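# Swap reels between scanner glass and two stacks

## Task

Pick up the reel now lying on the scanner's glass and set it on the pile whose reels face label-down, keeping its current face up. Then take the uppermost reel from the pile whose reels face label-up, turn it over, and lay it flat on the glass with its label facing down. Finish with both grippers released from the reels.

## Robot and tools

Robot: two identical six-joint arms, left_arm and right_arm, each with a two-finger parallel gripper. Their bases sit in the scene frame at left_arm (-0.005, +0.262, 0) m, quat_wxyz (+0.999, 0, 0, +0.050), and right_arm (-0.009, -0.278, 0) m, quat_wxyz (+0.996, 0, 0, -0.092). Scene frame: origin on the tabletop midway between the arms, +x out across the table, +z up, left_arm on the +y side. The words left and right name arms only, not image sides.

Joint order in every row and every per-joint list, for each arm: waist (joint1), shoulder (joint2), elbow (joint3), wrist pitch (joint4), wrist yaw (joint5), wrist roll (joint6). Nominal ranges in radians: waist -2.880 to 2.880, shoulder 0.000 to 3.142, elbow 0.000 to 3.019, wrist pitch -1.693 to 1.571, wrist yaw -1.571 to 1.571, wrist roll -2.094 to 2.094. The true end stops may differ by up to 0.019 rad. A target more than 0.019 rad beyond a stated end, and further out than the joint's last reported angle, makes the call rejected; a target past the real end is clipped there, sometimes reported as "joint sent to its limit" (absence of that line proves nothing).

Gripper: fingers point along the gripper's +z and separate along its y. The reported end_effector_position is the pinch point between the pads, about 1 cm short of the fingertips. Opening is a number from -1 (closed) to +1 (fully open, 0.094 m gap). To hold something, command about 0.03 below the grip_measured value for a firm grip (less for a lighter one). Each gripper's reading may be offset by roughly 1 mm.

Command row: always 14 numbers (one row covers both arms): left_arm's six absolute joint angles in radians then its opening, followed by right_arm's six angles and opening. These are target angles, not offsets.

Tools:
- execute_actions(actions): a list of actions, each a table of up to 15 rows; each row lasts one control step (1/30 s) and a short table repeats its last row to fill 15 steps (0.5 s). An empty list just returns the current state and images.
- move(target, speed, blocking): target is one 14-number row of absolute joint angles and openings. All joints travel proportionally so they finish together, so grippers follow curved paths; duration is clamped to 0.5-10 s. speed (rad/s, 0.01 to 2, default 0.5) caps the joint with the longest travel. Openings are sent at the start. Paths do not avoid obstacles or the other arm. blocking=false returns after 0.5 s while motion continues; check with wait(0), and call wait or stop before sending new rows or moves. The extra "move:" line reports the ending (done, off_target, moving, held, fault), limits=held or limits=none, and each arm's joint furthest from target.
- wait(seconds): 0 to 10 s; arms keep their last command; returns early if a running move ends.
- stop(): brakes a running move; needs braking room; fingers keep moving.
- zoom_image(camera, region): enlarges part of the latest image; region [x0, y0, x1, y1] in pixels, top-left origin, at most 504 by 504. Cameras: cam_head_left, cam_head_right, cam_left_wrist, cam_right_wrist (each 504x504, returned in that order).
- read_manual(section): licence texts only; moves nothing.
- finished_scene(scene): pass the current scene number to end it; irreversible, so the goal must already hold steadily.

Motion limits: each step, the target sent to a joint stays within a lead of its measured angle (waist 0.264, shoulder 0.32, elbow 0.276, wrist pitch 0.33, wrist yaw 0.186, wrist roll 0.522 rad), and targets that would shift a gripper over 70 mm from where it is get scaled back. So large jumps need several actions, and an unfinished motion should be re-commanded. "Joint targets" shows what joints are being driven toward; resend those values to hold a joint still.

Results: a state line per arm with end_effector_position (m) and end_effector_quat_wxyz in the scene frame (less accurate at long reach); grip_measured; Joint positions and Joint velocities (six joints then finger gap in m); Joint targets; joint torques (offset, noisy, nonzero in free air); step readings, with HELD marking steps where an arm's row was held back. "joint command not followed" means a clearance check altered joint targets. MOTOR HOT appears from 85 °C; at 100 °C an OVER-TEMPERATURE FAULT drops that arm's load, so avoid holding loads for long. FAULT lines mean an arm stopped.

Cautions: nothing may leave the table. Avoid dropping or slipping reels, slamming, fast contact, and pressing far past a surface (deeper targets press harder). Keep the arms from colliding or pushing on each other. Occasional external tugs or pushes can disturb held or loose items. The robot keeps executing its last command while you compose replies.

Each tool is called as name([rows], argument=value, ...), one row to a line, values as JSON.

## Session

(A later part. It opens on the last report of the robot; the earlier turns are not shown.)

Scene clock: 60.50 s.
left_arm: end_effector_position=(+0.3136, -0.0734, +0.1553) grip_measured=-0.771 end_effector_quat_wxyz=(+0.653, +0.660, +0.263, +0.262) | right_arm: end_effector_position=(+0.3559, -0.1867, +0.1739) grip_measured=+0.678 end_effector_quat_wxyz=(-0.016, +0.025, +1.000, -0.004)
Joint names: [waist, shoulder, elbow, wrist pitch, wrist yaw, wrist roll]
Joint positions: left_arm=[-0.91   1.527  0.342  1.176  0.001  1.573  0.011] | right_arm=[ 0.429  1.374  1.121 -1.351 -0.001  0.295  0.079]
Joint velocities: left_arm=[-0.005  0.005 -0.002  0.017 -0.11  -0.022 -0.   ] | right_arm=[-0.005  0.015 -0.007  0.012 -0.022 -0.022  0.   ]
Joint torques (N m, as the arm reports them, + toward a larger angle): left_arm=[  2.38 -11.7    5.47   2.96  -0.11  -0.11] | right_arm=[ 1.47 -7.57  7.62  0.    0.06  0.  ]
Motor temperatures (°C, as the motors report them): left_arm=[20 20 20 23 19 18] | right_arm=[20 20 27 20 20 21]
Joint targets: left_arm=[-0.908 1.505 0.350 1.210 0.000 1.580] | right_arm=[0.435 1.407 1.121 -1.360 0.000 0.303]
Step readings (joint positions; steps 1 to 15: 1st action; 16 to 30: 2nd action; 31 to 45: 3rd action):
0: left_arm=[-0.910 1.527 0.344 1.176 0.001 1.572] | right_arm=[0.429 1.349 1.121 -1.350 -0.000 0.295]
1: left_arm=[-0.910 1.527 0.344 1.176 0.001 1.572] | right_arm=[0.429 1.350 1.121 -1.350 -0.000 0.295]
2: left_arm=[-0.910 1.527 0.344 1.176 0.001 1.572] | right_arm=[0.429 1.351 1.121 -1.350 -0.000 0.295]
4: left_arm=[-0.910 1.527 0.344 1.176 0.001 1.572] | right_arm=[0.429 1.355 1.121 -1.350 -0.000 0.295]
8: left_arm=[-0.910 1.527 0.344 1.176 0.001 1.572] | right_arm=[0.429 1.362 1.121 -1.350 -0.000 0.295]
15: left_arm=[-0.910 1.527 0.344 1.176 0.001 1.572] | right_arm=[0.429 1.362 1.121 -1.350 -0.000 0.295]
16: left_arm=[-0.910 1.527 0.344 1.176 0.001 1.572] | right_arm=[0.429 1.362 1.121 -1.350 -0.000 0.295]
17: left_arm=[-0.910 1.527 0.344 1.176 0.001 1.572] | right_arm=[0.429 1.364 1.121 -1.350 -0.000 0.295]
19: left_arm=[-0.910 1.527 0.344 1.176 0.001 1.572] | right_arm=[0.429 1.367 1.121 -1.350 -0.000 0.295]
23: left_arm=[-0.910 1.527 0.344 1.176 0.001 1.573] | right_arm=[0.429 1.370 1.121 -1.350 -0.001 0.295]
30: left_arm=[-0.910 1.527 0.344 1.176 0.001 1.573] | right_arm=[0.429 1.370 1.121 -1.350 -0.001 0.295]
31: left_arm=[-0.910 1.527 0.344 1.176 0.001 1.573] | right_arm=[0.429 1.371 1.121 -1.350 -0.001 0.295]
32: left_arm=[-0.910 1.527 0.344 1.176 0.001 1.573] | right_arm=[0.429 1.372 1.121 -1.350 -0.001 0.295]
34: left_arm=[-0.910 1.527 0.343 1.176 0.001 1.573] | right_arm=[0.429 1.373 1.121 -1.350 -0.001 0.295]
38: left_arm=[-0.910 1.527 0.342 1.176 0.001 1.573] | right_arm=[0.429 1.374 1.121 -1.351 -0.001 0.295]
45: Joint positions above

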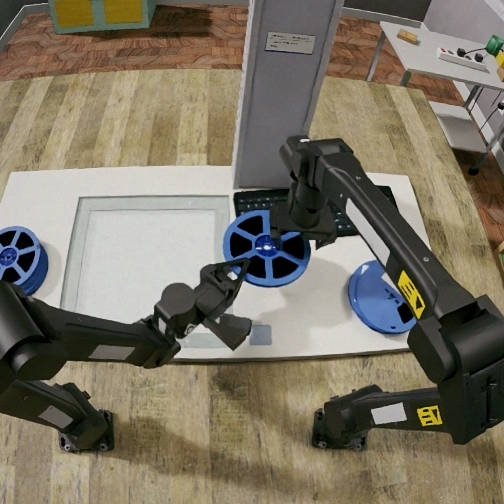

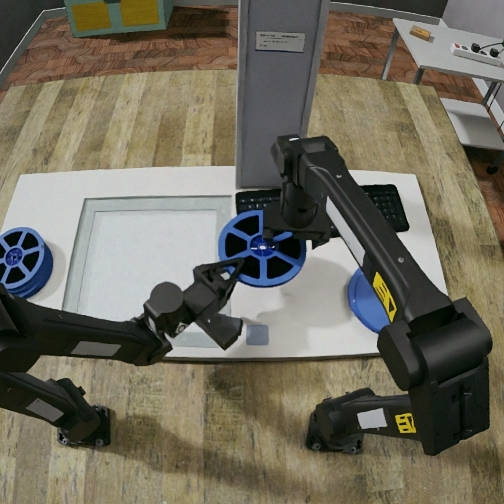

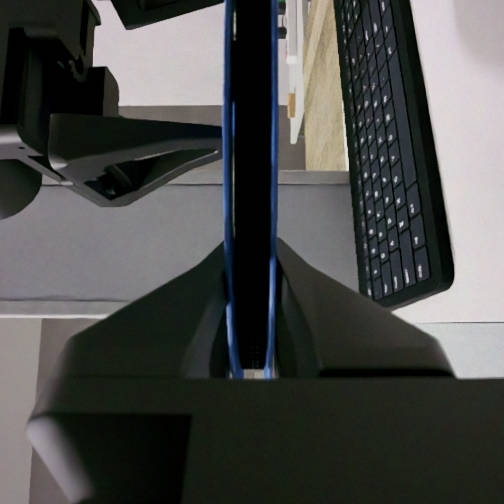

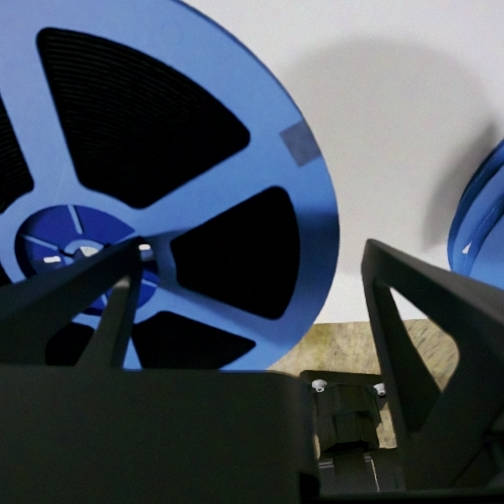

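execute_actions([
  [[-0.908,1.505,0.35,1.21,0,1.58,-0.81,0.44,1.385,1.121,-1.355,0,0.303,0.45]],
  [[-0.908,1.505,0.35,1.21,0,1.58,-0.81,0.44,1.385,1.121,-1.355,0,0.303,0.36]],
  [[-0.908,1.505,0.35,1.21,0,1.58,-0.81,0.44,1.385,1.121,-1.355,0,0.303,0.29]],
])

Scene clock: 62.17 s.
left_arm: end_effector_position=(+0.3139, -0.0730, +0.1551) grip_measured=-0.771 end_effector_quat_wxyz=(+0.653, +0.660, +0.263, +0.262) | right_arm: end_effector_position=(+0.3548, -0.1844, +0.1739) grip_measured=+0.321 end_effector_quat_wxyz=(-0.018, +0.015, +1.000, -0.002)
Joint names: [waist, shoulder, elbow, wrist pitch, wrist yaw, wrist roll]
Joint positions: left_arm=[-0.909  1.527  0.341  1.176  0.001  1.574  0.011] | right_arm=[ 0.435  1.374  1.121 -1.353 -0.004  0.279  0.062]
Joint velocities: left_arm=[-0.005 -0.015 -0.002  0.007 -0.051  0.066 -0.   ] | right_arm=[ 0.005 -0.005 -0.012  0.002 -0.081 -0.066  0.   ]
Joint torques (N m, as the arm reports them, + toward a larger angle): left_arm=[  2.32 -11.45   5.52   2.99  -0.07  -0.11] | right_arm=[ 1.39 -9.57  7.65  0.37  0.15  0.18]
Motor temperatures (°C, as the motors report them): left_arm=[20 20 20 23 19 18] | right_arm=[20 20 27 20 20 21]
Joint targets: left_arm=[-0.908 1.505 0.350 1.210 -0.000 1.580] | right_arm=[0.440 1.385 1.121 -1.355 -0.000 0.303]
Step readings (joint positions; steps 1 to 15: 1st action; 16 to 30: 2nd action; 31 to 45: 3rd action):
0: left_arm=[-0.910 1.527 0.342 1.176 0.001 1.573] | right_arm=[0.429 1.374 1.121 -1.351 -0.001 0.295]
1: left_arm=[-0.910 1.527 0.342 1.176 0.001 1.573] | right_arm=[0.429 1.374 1.121 -1.351 -0.001 0.295]
2: left_arm=[-0.910 1.527 0.342 1.176 0.002 1.573] | right_arm=[0.430 1.374 1.121 -1.351 -0.003 0.295]
4: left_arm=[-0.910 1.527 0.342 1.176 0.002 1.573] | right_arm=[0.432 1.374 1.121 -1.351 -0.003 0.295]
8: left_arm=[-0.910 1.527 0.342 1.176 0.002 1.573] | right_arm=[0.432 1.374 1.121 -1.351 -0.003 0.295]
15: left_arm=[-0.910 1.527 0.342 1.176 0.002 1.573] | right_arm=[0.432 1.374 1.121 -1.351 -0.003 0.295]
16: left_arm=[-0.910 1.527 0.342 1.176 0.003 1.574] | right_arm=[0.432 1.374 1.121 -1.351 -0.005 0.295]
17: left_arm=[-0.910 1.527 0.342 1.176 0.003 1.574] | right_arm=[0.433 1.374 1.121 -1.351 -0.005 0.295]
19: left_arm=[-0.910 1.527 0.342 1.176 0.002 1.574] | right_arm=[0.433 1.374 1.121 -1.351 -0.004 0.292]
23: left_arm=[-0.910 1.527 0.342 1.176 0.002 1.574] | right_arm=[0.433 1.374 1.121 -1.351 -0.004 0.291]
30: left_arm=[-0.910 1.527 0.342 1.176 0.002 1.574] | right_arm=[0.433 1.374 1.121 -1.351 -0.004 0.291]
31: left_arm=[-0.910 1.527 0.342 1.176 0.001 1.574] | right_arm=[0.433 1.374 1.121 -1.351 -0.004 0.287]
32: left_arm=[-0.909 1.527 0.342 1.176 0.001 1.574] | right_arm=[0.434 1.374 1.121 -1.353 -0.004 0.282]
34: left_arm=[-0.909 1.527 0.341 1.176 0.001 1.574] | right_arm=[0.435 1.374 1.121 -1.353 -0.004 0.280]
38: left_arm=[-0.909 1.527 0.341 1.176 0.001 1.574] | right_arm=[0.435 1.374 1.121 -1.353 -0.004 0.279]
45: Joint positions above

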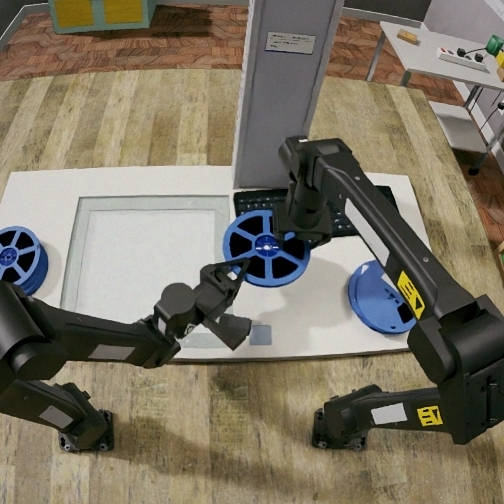

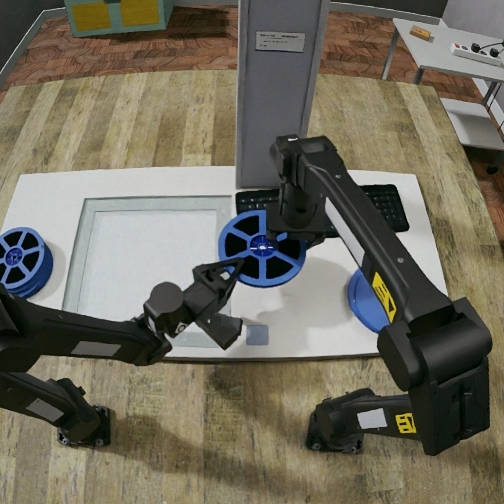

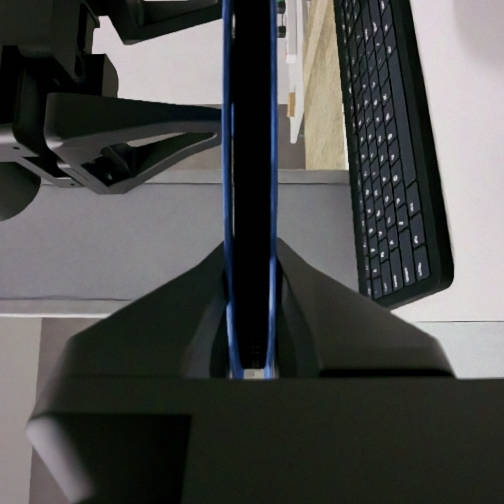

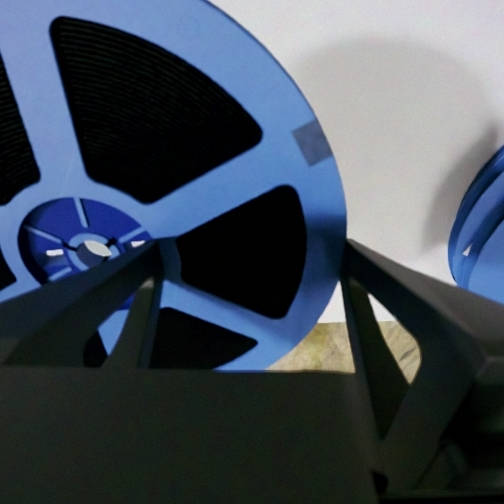

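execute_actions([
  [[-0.908,1.505,0.35,1.2,0,1.58,-0.2,0.44,1.375,1.121,-1.355,0,0.29,0.285]],
])

move(target=[0.2,1.505,0.35,1.2,0,1.58,-0.2,0.44,1.375,1.121,-1.355,0,0.29,0.285], speed=0.7)

move(target=[1.1,1.3,0.35,0.9,0,1.0,-0.2,0.934,1.81,1.40,-1.137,0,0.8,0.285], speed=0.45)

Scene clock: 63.23 s.
left_arm: end_effector_position=(+0.3138, -0.0729, +0.1577) grip_measured=-0.203 end_effector_quat_wxyz=(+0.655, +0.658, +0.262, +0.263) | right_arm: end_effector_position=(+0.3532, -0.1856, +0.1720) grip_measured=+0.313 end_effector_quat_wxyz=(-0.019, +0.016, +1.000, -0.005)
Joint names: [waist, shoulder, elbow, wrist pitch, wrist yaw, wrist roll]
Joint positions: left_arm=[-0.909  1.523  0.341  1.179  0.001  1.574  0.037] | right_arm=[ 0.435  1.374  1.116 -1.353  0.     0.282  0.062]
Joint velocities: left_arm=[-0.005 -0.005  0.002  0.007 -0.051 -0.081 -0.001] | right_arm=[-0.005 -0.005  0.022  0.007  0.022  0.007 -0.001]
Joint torques (N m, as the arm reports them, + toward a larger angle): left_arm=[  2.36 -11.05   5.57   2.51  -0.07  -0.11] | right_arm=[  1.44 -10.33   7.98   0.33   0.01  -0.01]
Motor temperatures (°C, as the motors report them): left_arm=[20 20 20 23 19 18] | right_arm=[20 20 27 20 20 21]
Joint targets: left_arm=[-0.908 1.505 0.350 1.200 0.000 1.580] | right_arm=[0.440 1.375 1.121 -1.355 0.000 0.290]
Step readings (joint positions):
0: left_arm=[-0.909 1.527 0.341 1.176 0.001 1.574] | right_arm=[0.435 1.374 1.121 -1.353 -0.004 0.279]
1: left_arm=[-0.909 1.527 0.341 1.176 0.001 1.574] | right_arm=[0.435 1.374 1.121 -1.353 -0.003 0.281]
2: left_arm=[-0.909 1.526 0.341 1.177 0.001 1.574] | right_arm=[0.435 1.374 1.120 -1.353 -0.001 0.281]
4: left_arm=[-0.909 1.524 0.341 1.178 0.001 1.574] | right_arm=[0.435 1.374 1.118 -1.353 0.000 0.281]
8: left_arm=[-0.909 1.523 0.341 1.179 0.001 1.574] | right_arm=[0.435 1.374 1.116 -1.353 0.000 0.282]
15: Joint positions above

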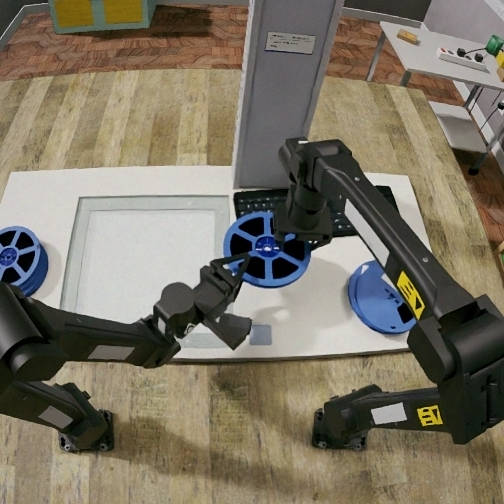

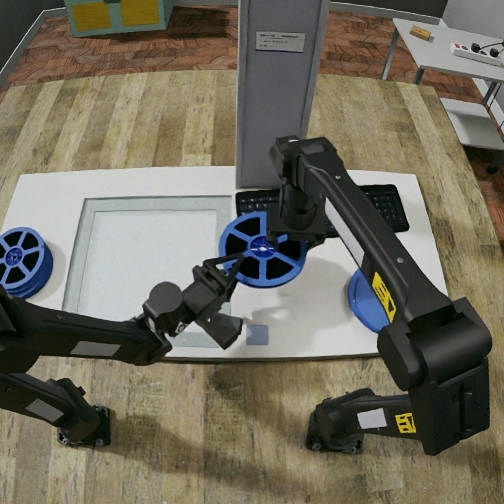

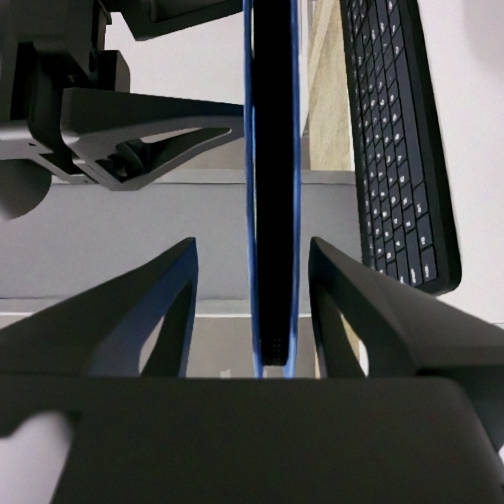

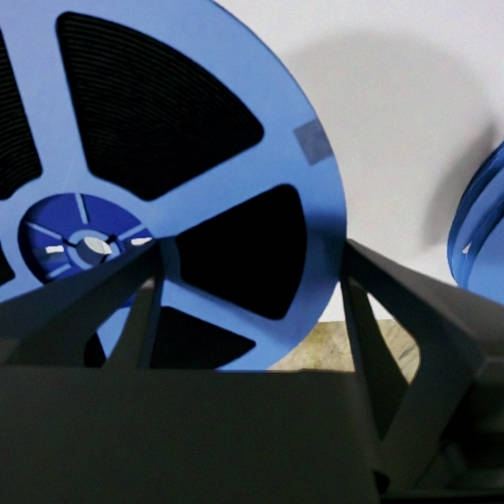

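Scene clock: 65.23 s.
left_arm: end_effector_position=(+0.4361, +0.4011, +0.1577) grip_measured=-0.203 end_effector_quat_wxyz=(+0.417, +0.419, +0.571, +0.570) | right_arm: end_effector_position=(+0.3519, -0.1859, +0.1706) grip_measured=+0.313 end_effector_quat_wxyz=(-0.021, +0.016, +1.000, -0.006)
Joint names: [waist, shoulder, elbow, wrist pitch, wrist yaw, wrist roll]
Joint positions: left_arm=[0.206 1.523 0.341 1.179 0.    1.574 0.037] | right_arm=[ 0.435  1.374  1.112 -1.353  0.     0.283  0.062]
Joint velocities: left_arm=[-0.005  0.005  0.007 -0.027  0.007  0.037 -0.001] | right_arm=[ 0.005 -0.005  0.007  0.007  0.007 -0.022  0.002]
Joint torques (N m, as the arm reports them, + toward a larger angle): left_arm=[  1.76 -11.23   5.53   2.47  -0.06  -0.11] | right_arm=[  1.43 -10.3    8.31   0.35   0.01   0.  ]
Motor temperatures (°C, as the motors report them): left_arm=[20 20 20 23 19 18] | right_arm=[20 20 27 20 20 21]
Joint targets: left_arm=[0.200 1.505 0.350 1.200 -0.000 1.580] | right_arm=[0.440 1.375 1.121 -1.355 0.000 0.290]
move: off_target (left_arm); limits=none; left_arm: farthest joint: the wrist pitch, 0.021 radians from its target (0.021 radians at the start); right_arm: farthest joint: the elbow, 0.009 radians from its target (0.005 radians at the start)

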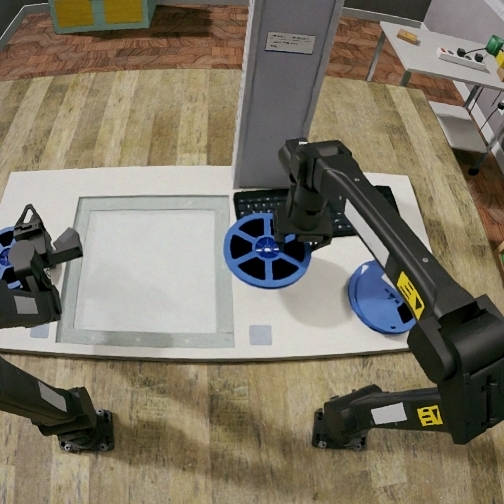

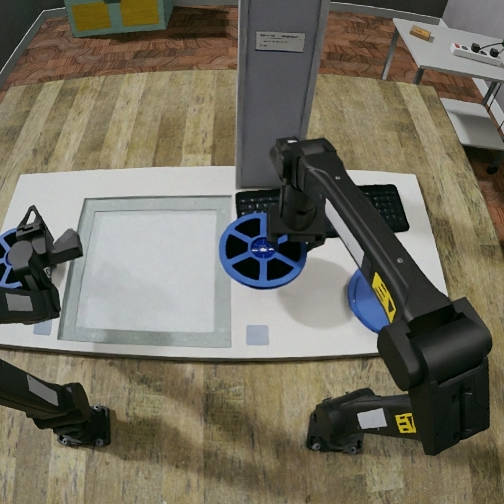

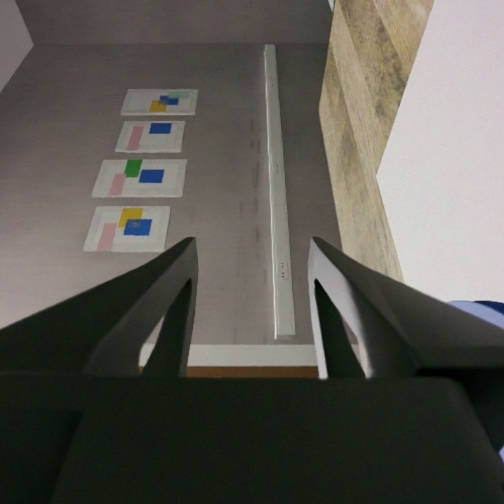

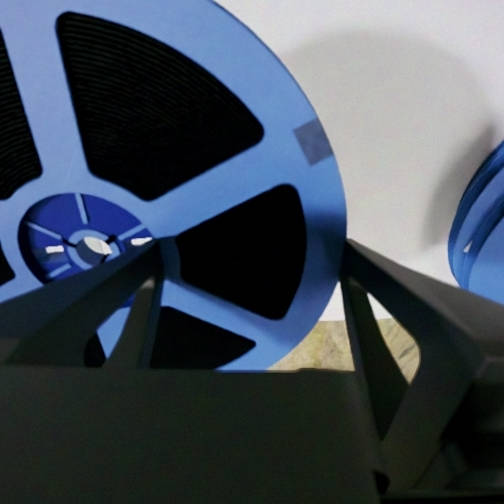

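Scene clock: 67.93 s.
left_arm: end_effector_position=(+0.1585, +0.6835, +0.1813) grip_measured=-0.203 end_effector_quat_wxyz=(+0.306, -0.070, +0.727, +0.610) | right_arm: end_effector_position=(+0.3668, +0.0728, +0.0770) grip_measured=+0.313 end_effector_quat_wxyz=(-0.005, +0.020, +1.000, -0.006)
Joint names: [waist, shoulder, elbow, wrist pitch, wrist yaw, wrist roll]
Joint positions: left_arm=[1.101 1.316 0.341 0.907 0.    1.01  0.037] | right_arm=[ 0.936  1.794  1.356 -1.148  0.001  0.792  0.062]
Joint velocities: left_arm=[ 0.005 -0.005  0.007 -0.012 -0.007 -0.022 -0.   ] | right_arm=[-0.005 -0.005 -0.002  0.012 -0.007 -0.022 -0.001]
Joint torques (N m, as the arm reports them, + toward a larger angle): left_arm=[ 2.09 -9.38  6.92  1.52 -0.05 -0.21] | right_arm=[  1.11 -15.63  10.63   1.01   0.01  -0.01]
Motor temperatures (°C, as the motors report them): left_arm=[20 20 20 23 19 18] | right_arm=[20 20 27 20 20 21]
Joint targets: left_arm=[1.100 1.300 0.350 0.900 0.000 1.000] | right_arm=[0.934 1.810 1.400 -1.137 -0.000 0.800]
move: off_target (right_arm); limits=none; left_arm: farthest joint: the shoulder, 0.016 radians from its target (0.223 radians at the start); right_arm: farthest joint: the elbow, 0.044 radians from its target (0.288 radians at the start)

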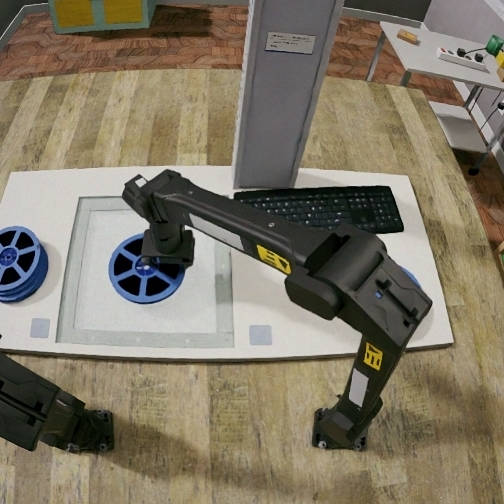

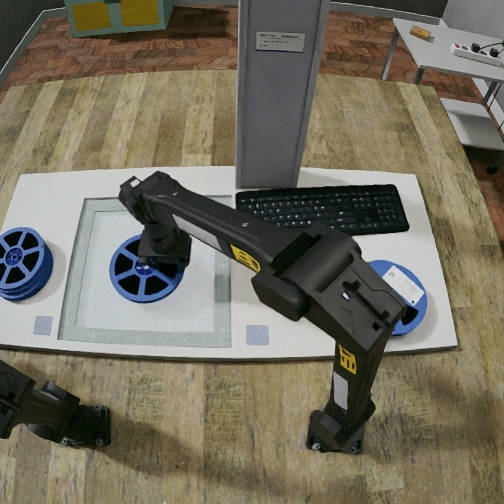

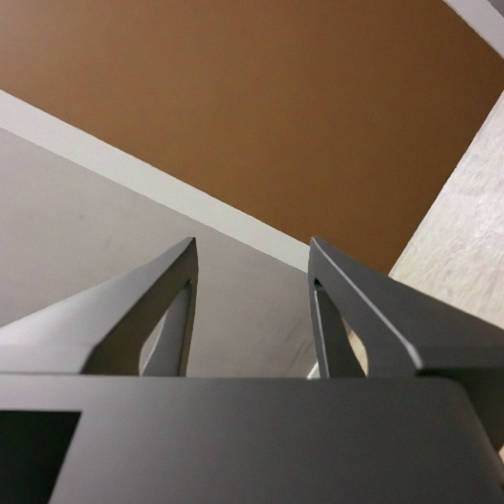

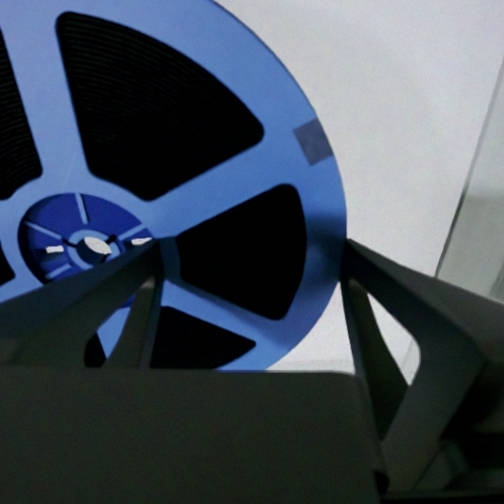

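move(target=[1.1,1.3,0.35,0.9,0,1.0,-0.2,0.934,1.885,1.39,-1.08,0,0.8,0.285], speed=0.05)

Scene clock: 70.30 s.
left_arm: end_effector_position=(+0.1585, +0.6835, +0.1813) grip_measured=-0.203 end_effector_quat_wxyz=(+0.306, -0.070, +0.727, +0.610) | right_arm: end_effector_position=(+0.3757, +0.0820, +0.0553) grip_measured=+0.313 end_effector_quat_wxyz=(-0.000, +0.020, +1.000, +0.001)
Joint names: [waist, shoulder, elbow, wrist pitch, wrist yaw, wrist roll]
Joint positions: left_arm=[1.101 1.316 0.341 0.907 0.    1.01  0.037] | right_arm=[ 0.936  1.839  1.359 -1.089 -0.003  0.792  0.062]
Joint velocities: left_arm=[ 0.005 -0.015 -0.002 -0.022  0.037 -0.081 -0.   ] | right_arm=[-0.005  0.005 -0.022 -0.002 -0.007 -0.051 -0.   ]
Joint torques (N m, as the arm reports them, + toward a larger angle): left_arm=[ 2.22 -9.42  6.92  1.52 -0.05 -0.24] | right_arm=[  0.9  -13.8    9.47   0.98   0.13   0.  ]
Motor temperatures (°C, as the motors report them): left_arm=[20 20 21 23 19 18] | right_arm=[20 21 27 20 20 21]
Joint targets: left_arm=[1.100 1.300 0.350 0.900 0.000 1.000] | right_arm=[0.934 1.885 1.390 -1.080 -0.000 0.800]
move: off_target (right_arm); limits=none; left_arm: farthest joint: the shoulder, 0.016 radians from its target (0.016 radians at the start); right_arm: farthest joint: the shoulder, 0.046 radians from its target (0.091 radians at the start)

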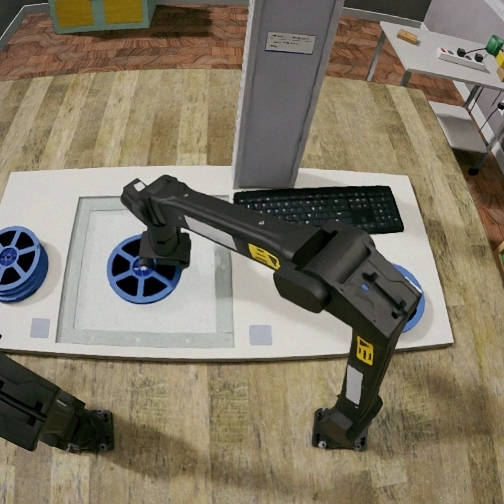

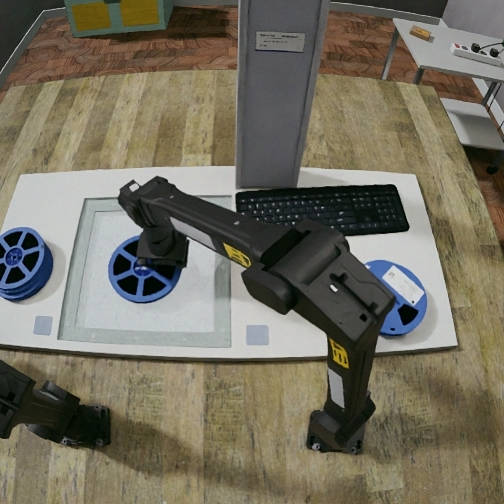

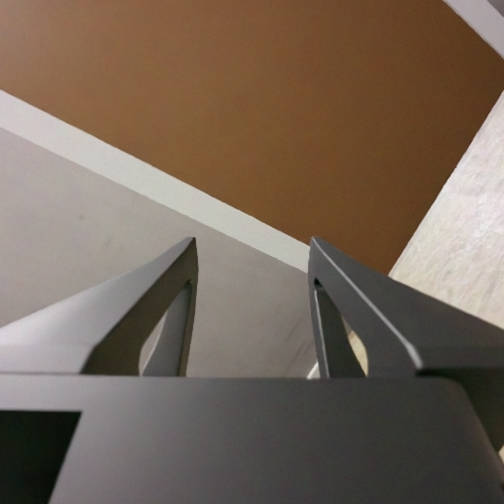

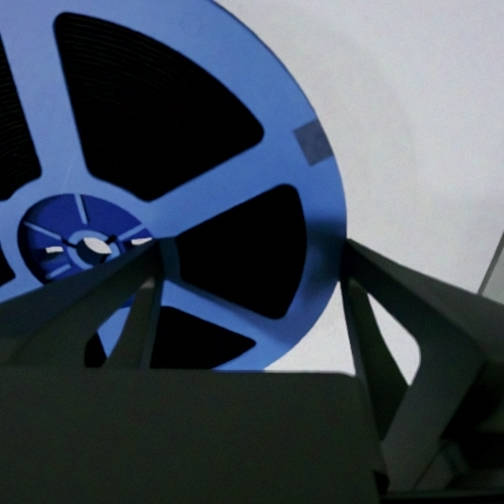

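Contact. Release and lift.

execute_actions([
  [[1.1,1.3,0.35,0.9,0,1.0,-0.2,0.934,1.85,1.39,-1.08,0,0.8,0.5]],
  [[1.1,1.3,0.35,0.9,0,1.0,-0.2,0.934,1.79,1.39,-1.1,0,0.8,0.5]],
  [[1.1,1.3,0.35,0.9,0,1.0,-0.2,0.934,1.73,1.39,-1.12,0,0.8,0.5]],
])

Scene clock: 72.00 s.
left_arm: end_effector_position=(+0.1585, +0.6835, +0.1813) grip_measured=-0.203 end_effector_quat_wxyz=(+0.306, -0.070, +0.727, +0.610) | right_arm: end_effector_position=(+0.3757, +0.0820, +0.1085) grip_measured=+0.498 end_effector_quat_wxyz=(+0.030, +0.020, +0.999, +0.031)
Joint names: [waist, shoulder, elbow, wrist pitch, wrist yaw, wrist roll]
Joint positions: left_arm=[1.101 1.316 0.341 0.907 0.    1.01  0.037] | right_arm=[ 0.936  1.733  1.359 -1.11  -0.002  0.792  0.07 ]
Joint velocities: left_arm=[-0.005 -0.015 -0.002 -0.012 -0.081  0.051  0.   ] | right_arm=[ 0.005 -0.005 -0.002 -0.012 -0.007 -0.051 -0.   ]
Joint torques (N m, as the arm reports them, + toward a larger angle): left_arm=[ 2.13 -9.4   6.91  1.51 -0.05 -0.24] | right_arm=[  0.91 -16.93   9.94   0.21   0.12  -0.01]
Motor temperatures (°C, as the motors report them): left_arm=[20 20 21 23 19 18] | right_arm=[20 21 27 20 20 21]
Joint targets: left_arm=[1.100 1.300 0.350 0.900 -0.000 1.000] | right_arm=[0.934 1.730 1.390 -1.120 -0.000 0.800]
Step readings (joint positions; steps 1 to 15: 1st action; 16 to 30: 2nd action; 31 to 45: 3rd action):
0: left_arm=[1.101 1.316 0.341 0.907 0.000 1.010] | right_arm=[0.936 1.839 1.359 -1.089 -0.003 0.792]
1: left_arm=[1.101 1.316 0.341 0.907 0.000 1.010] | right_arm=[0.936 1.839 1.359 -1.089 -0.002 0.792]
2: left_arm=[1.101 1.316 0.341 0.907 0.000 1.010] | right_arm=[0.936 1.839 1.359 -1.089 -0.002 0.792]
4: left_arm=[1.101 1.316 0.341 0.907 0.000 1.010] | right_arm=[0.936 1.839 1.359 -1.089 -0.002 0.792]
8: left_arm=[1.101 1.316 0.341 0.907 0.000 1.010] | right_arm=[0.936 1.839 1.359 -1.089 -0.002 0.792]
15: left_arm=[1.101 1.316 0.341 0.907 0.000 1.010] | right_arm=[0.936 1.839 1.359 -1.089 -0.002 0.792]
16: left_arm=[1.101 1.316 0.341 0.907 0.000 1.010] | right_arm=[0.936 1.838 1.359 -1.089 -0.002 0.792]
17: left_arm=[1.101 1.316 0.341 0.907 0.000 1.010] | right_arm=[0.936 1.836 1.359 -1.089 -0.002 0.792]
19: left_arm=[1.101 1.316 0.341 0.907 0.000 1.010] | right_arm=[0.936 1.828 1.359 -1.090 -0.002 0.792]
23: left_arm=[1.101 1.316 0.341 0.907 0.000 1.010] | right_arm=[0.936 1.811 1.359 -1.090 -0.002 0.792]
30: left_arm=[1.101 1.316 0.341 0.907 0.000 1.010] | right_arm=[0.936 1.804 1.359 -1.090 -0.002 0.792]
31: left_arm=[1.101 1.316 0.341 0.907 0.000 1.010] | right_arm=[0.936 1.801 1.359 -1.092 -0.002 0.792]
32: left_arm=[1.101 1.316 0.341 0.907 0.000 1.010] | right_arm=[0.936 1.797 1.359 -1.100 -0.002 0.792]
34: left_arm=[1.101 1.316 0.341 0.907 0.000 1.010] | right_arm=[0.936 1.781 1.359 -1.107 -0.002 0.792]
38: left_arm=[1.101 1.316 0.341 0.907 0.000 1.010] | right_arm=[0.936 1.745 1.359 -1.109 -0.002 0.792]
45: Joint positions above

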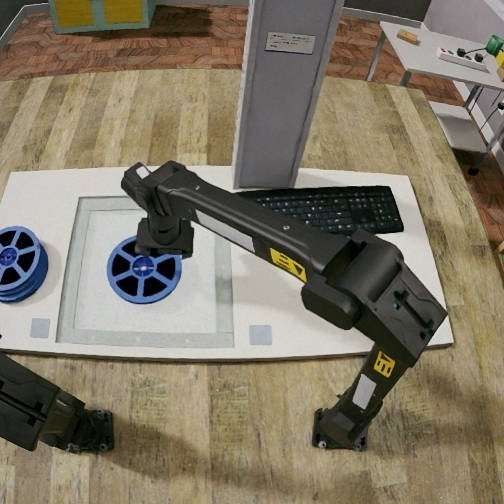

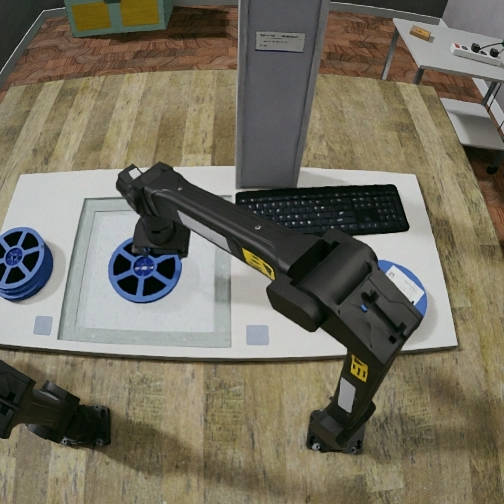

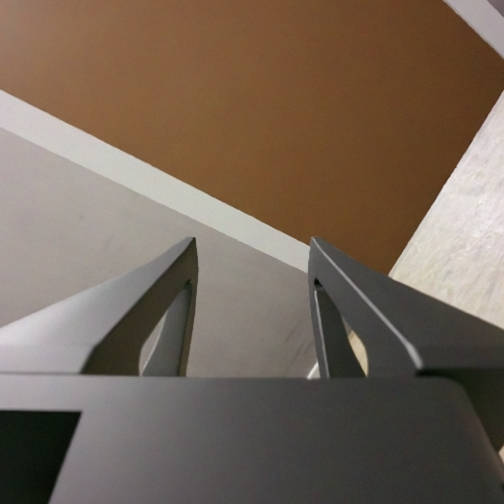

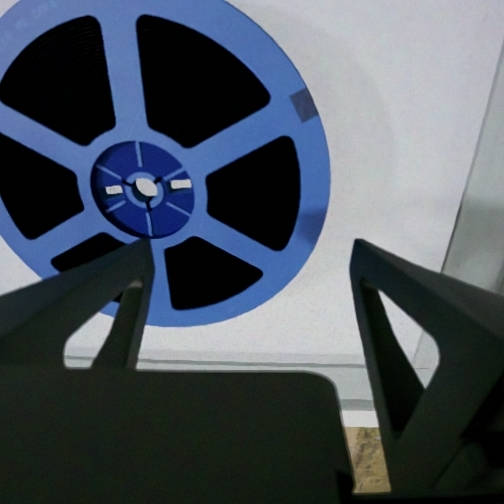

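finished_scene(scene=1)

The scene is finished: the task was done.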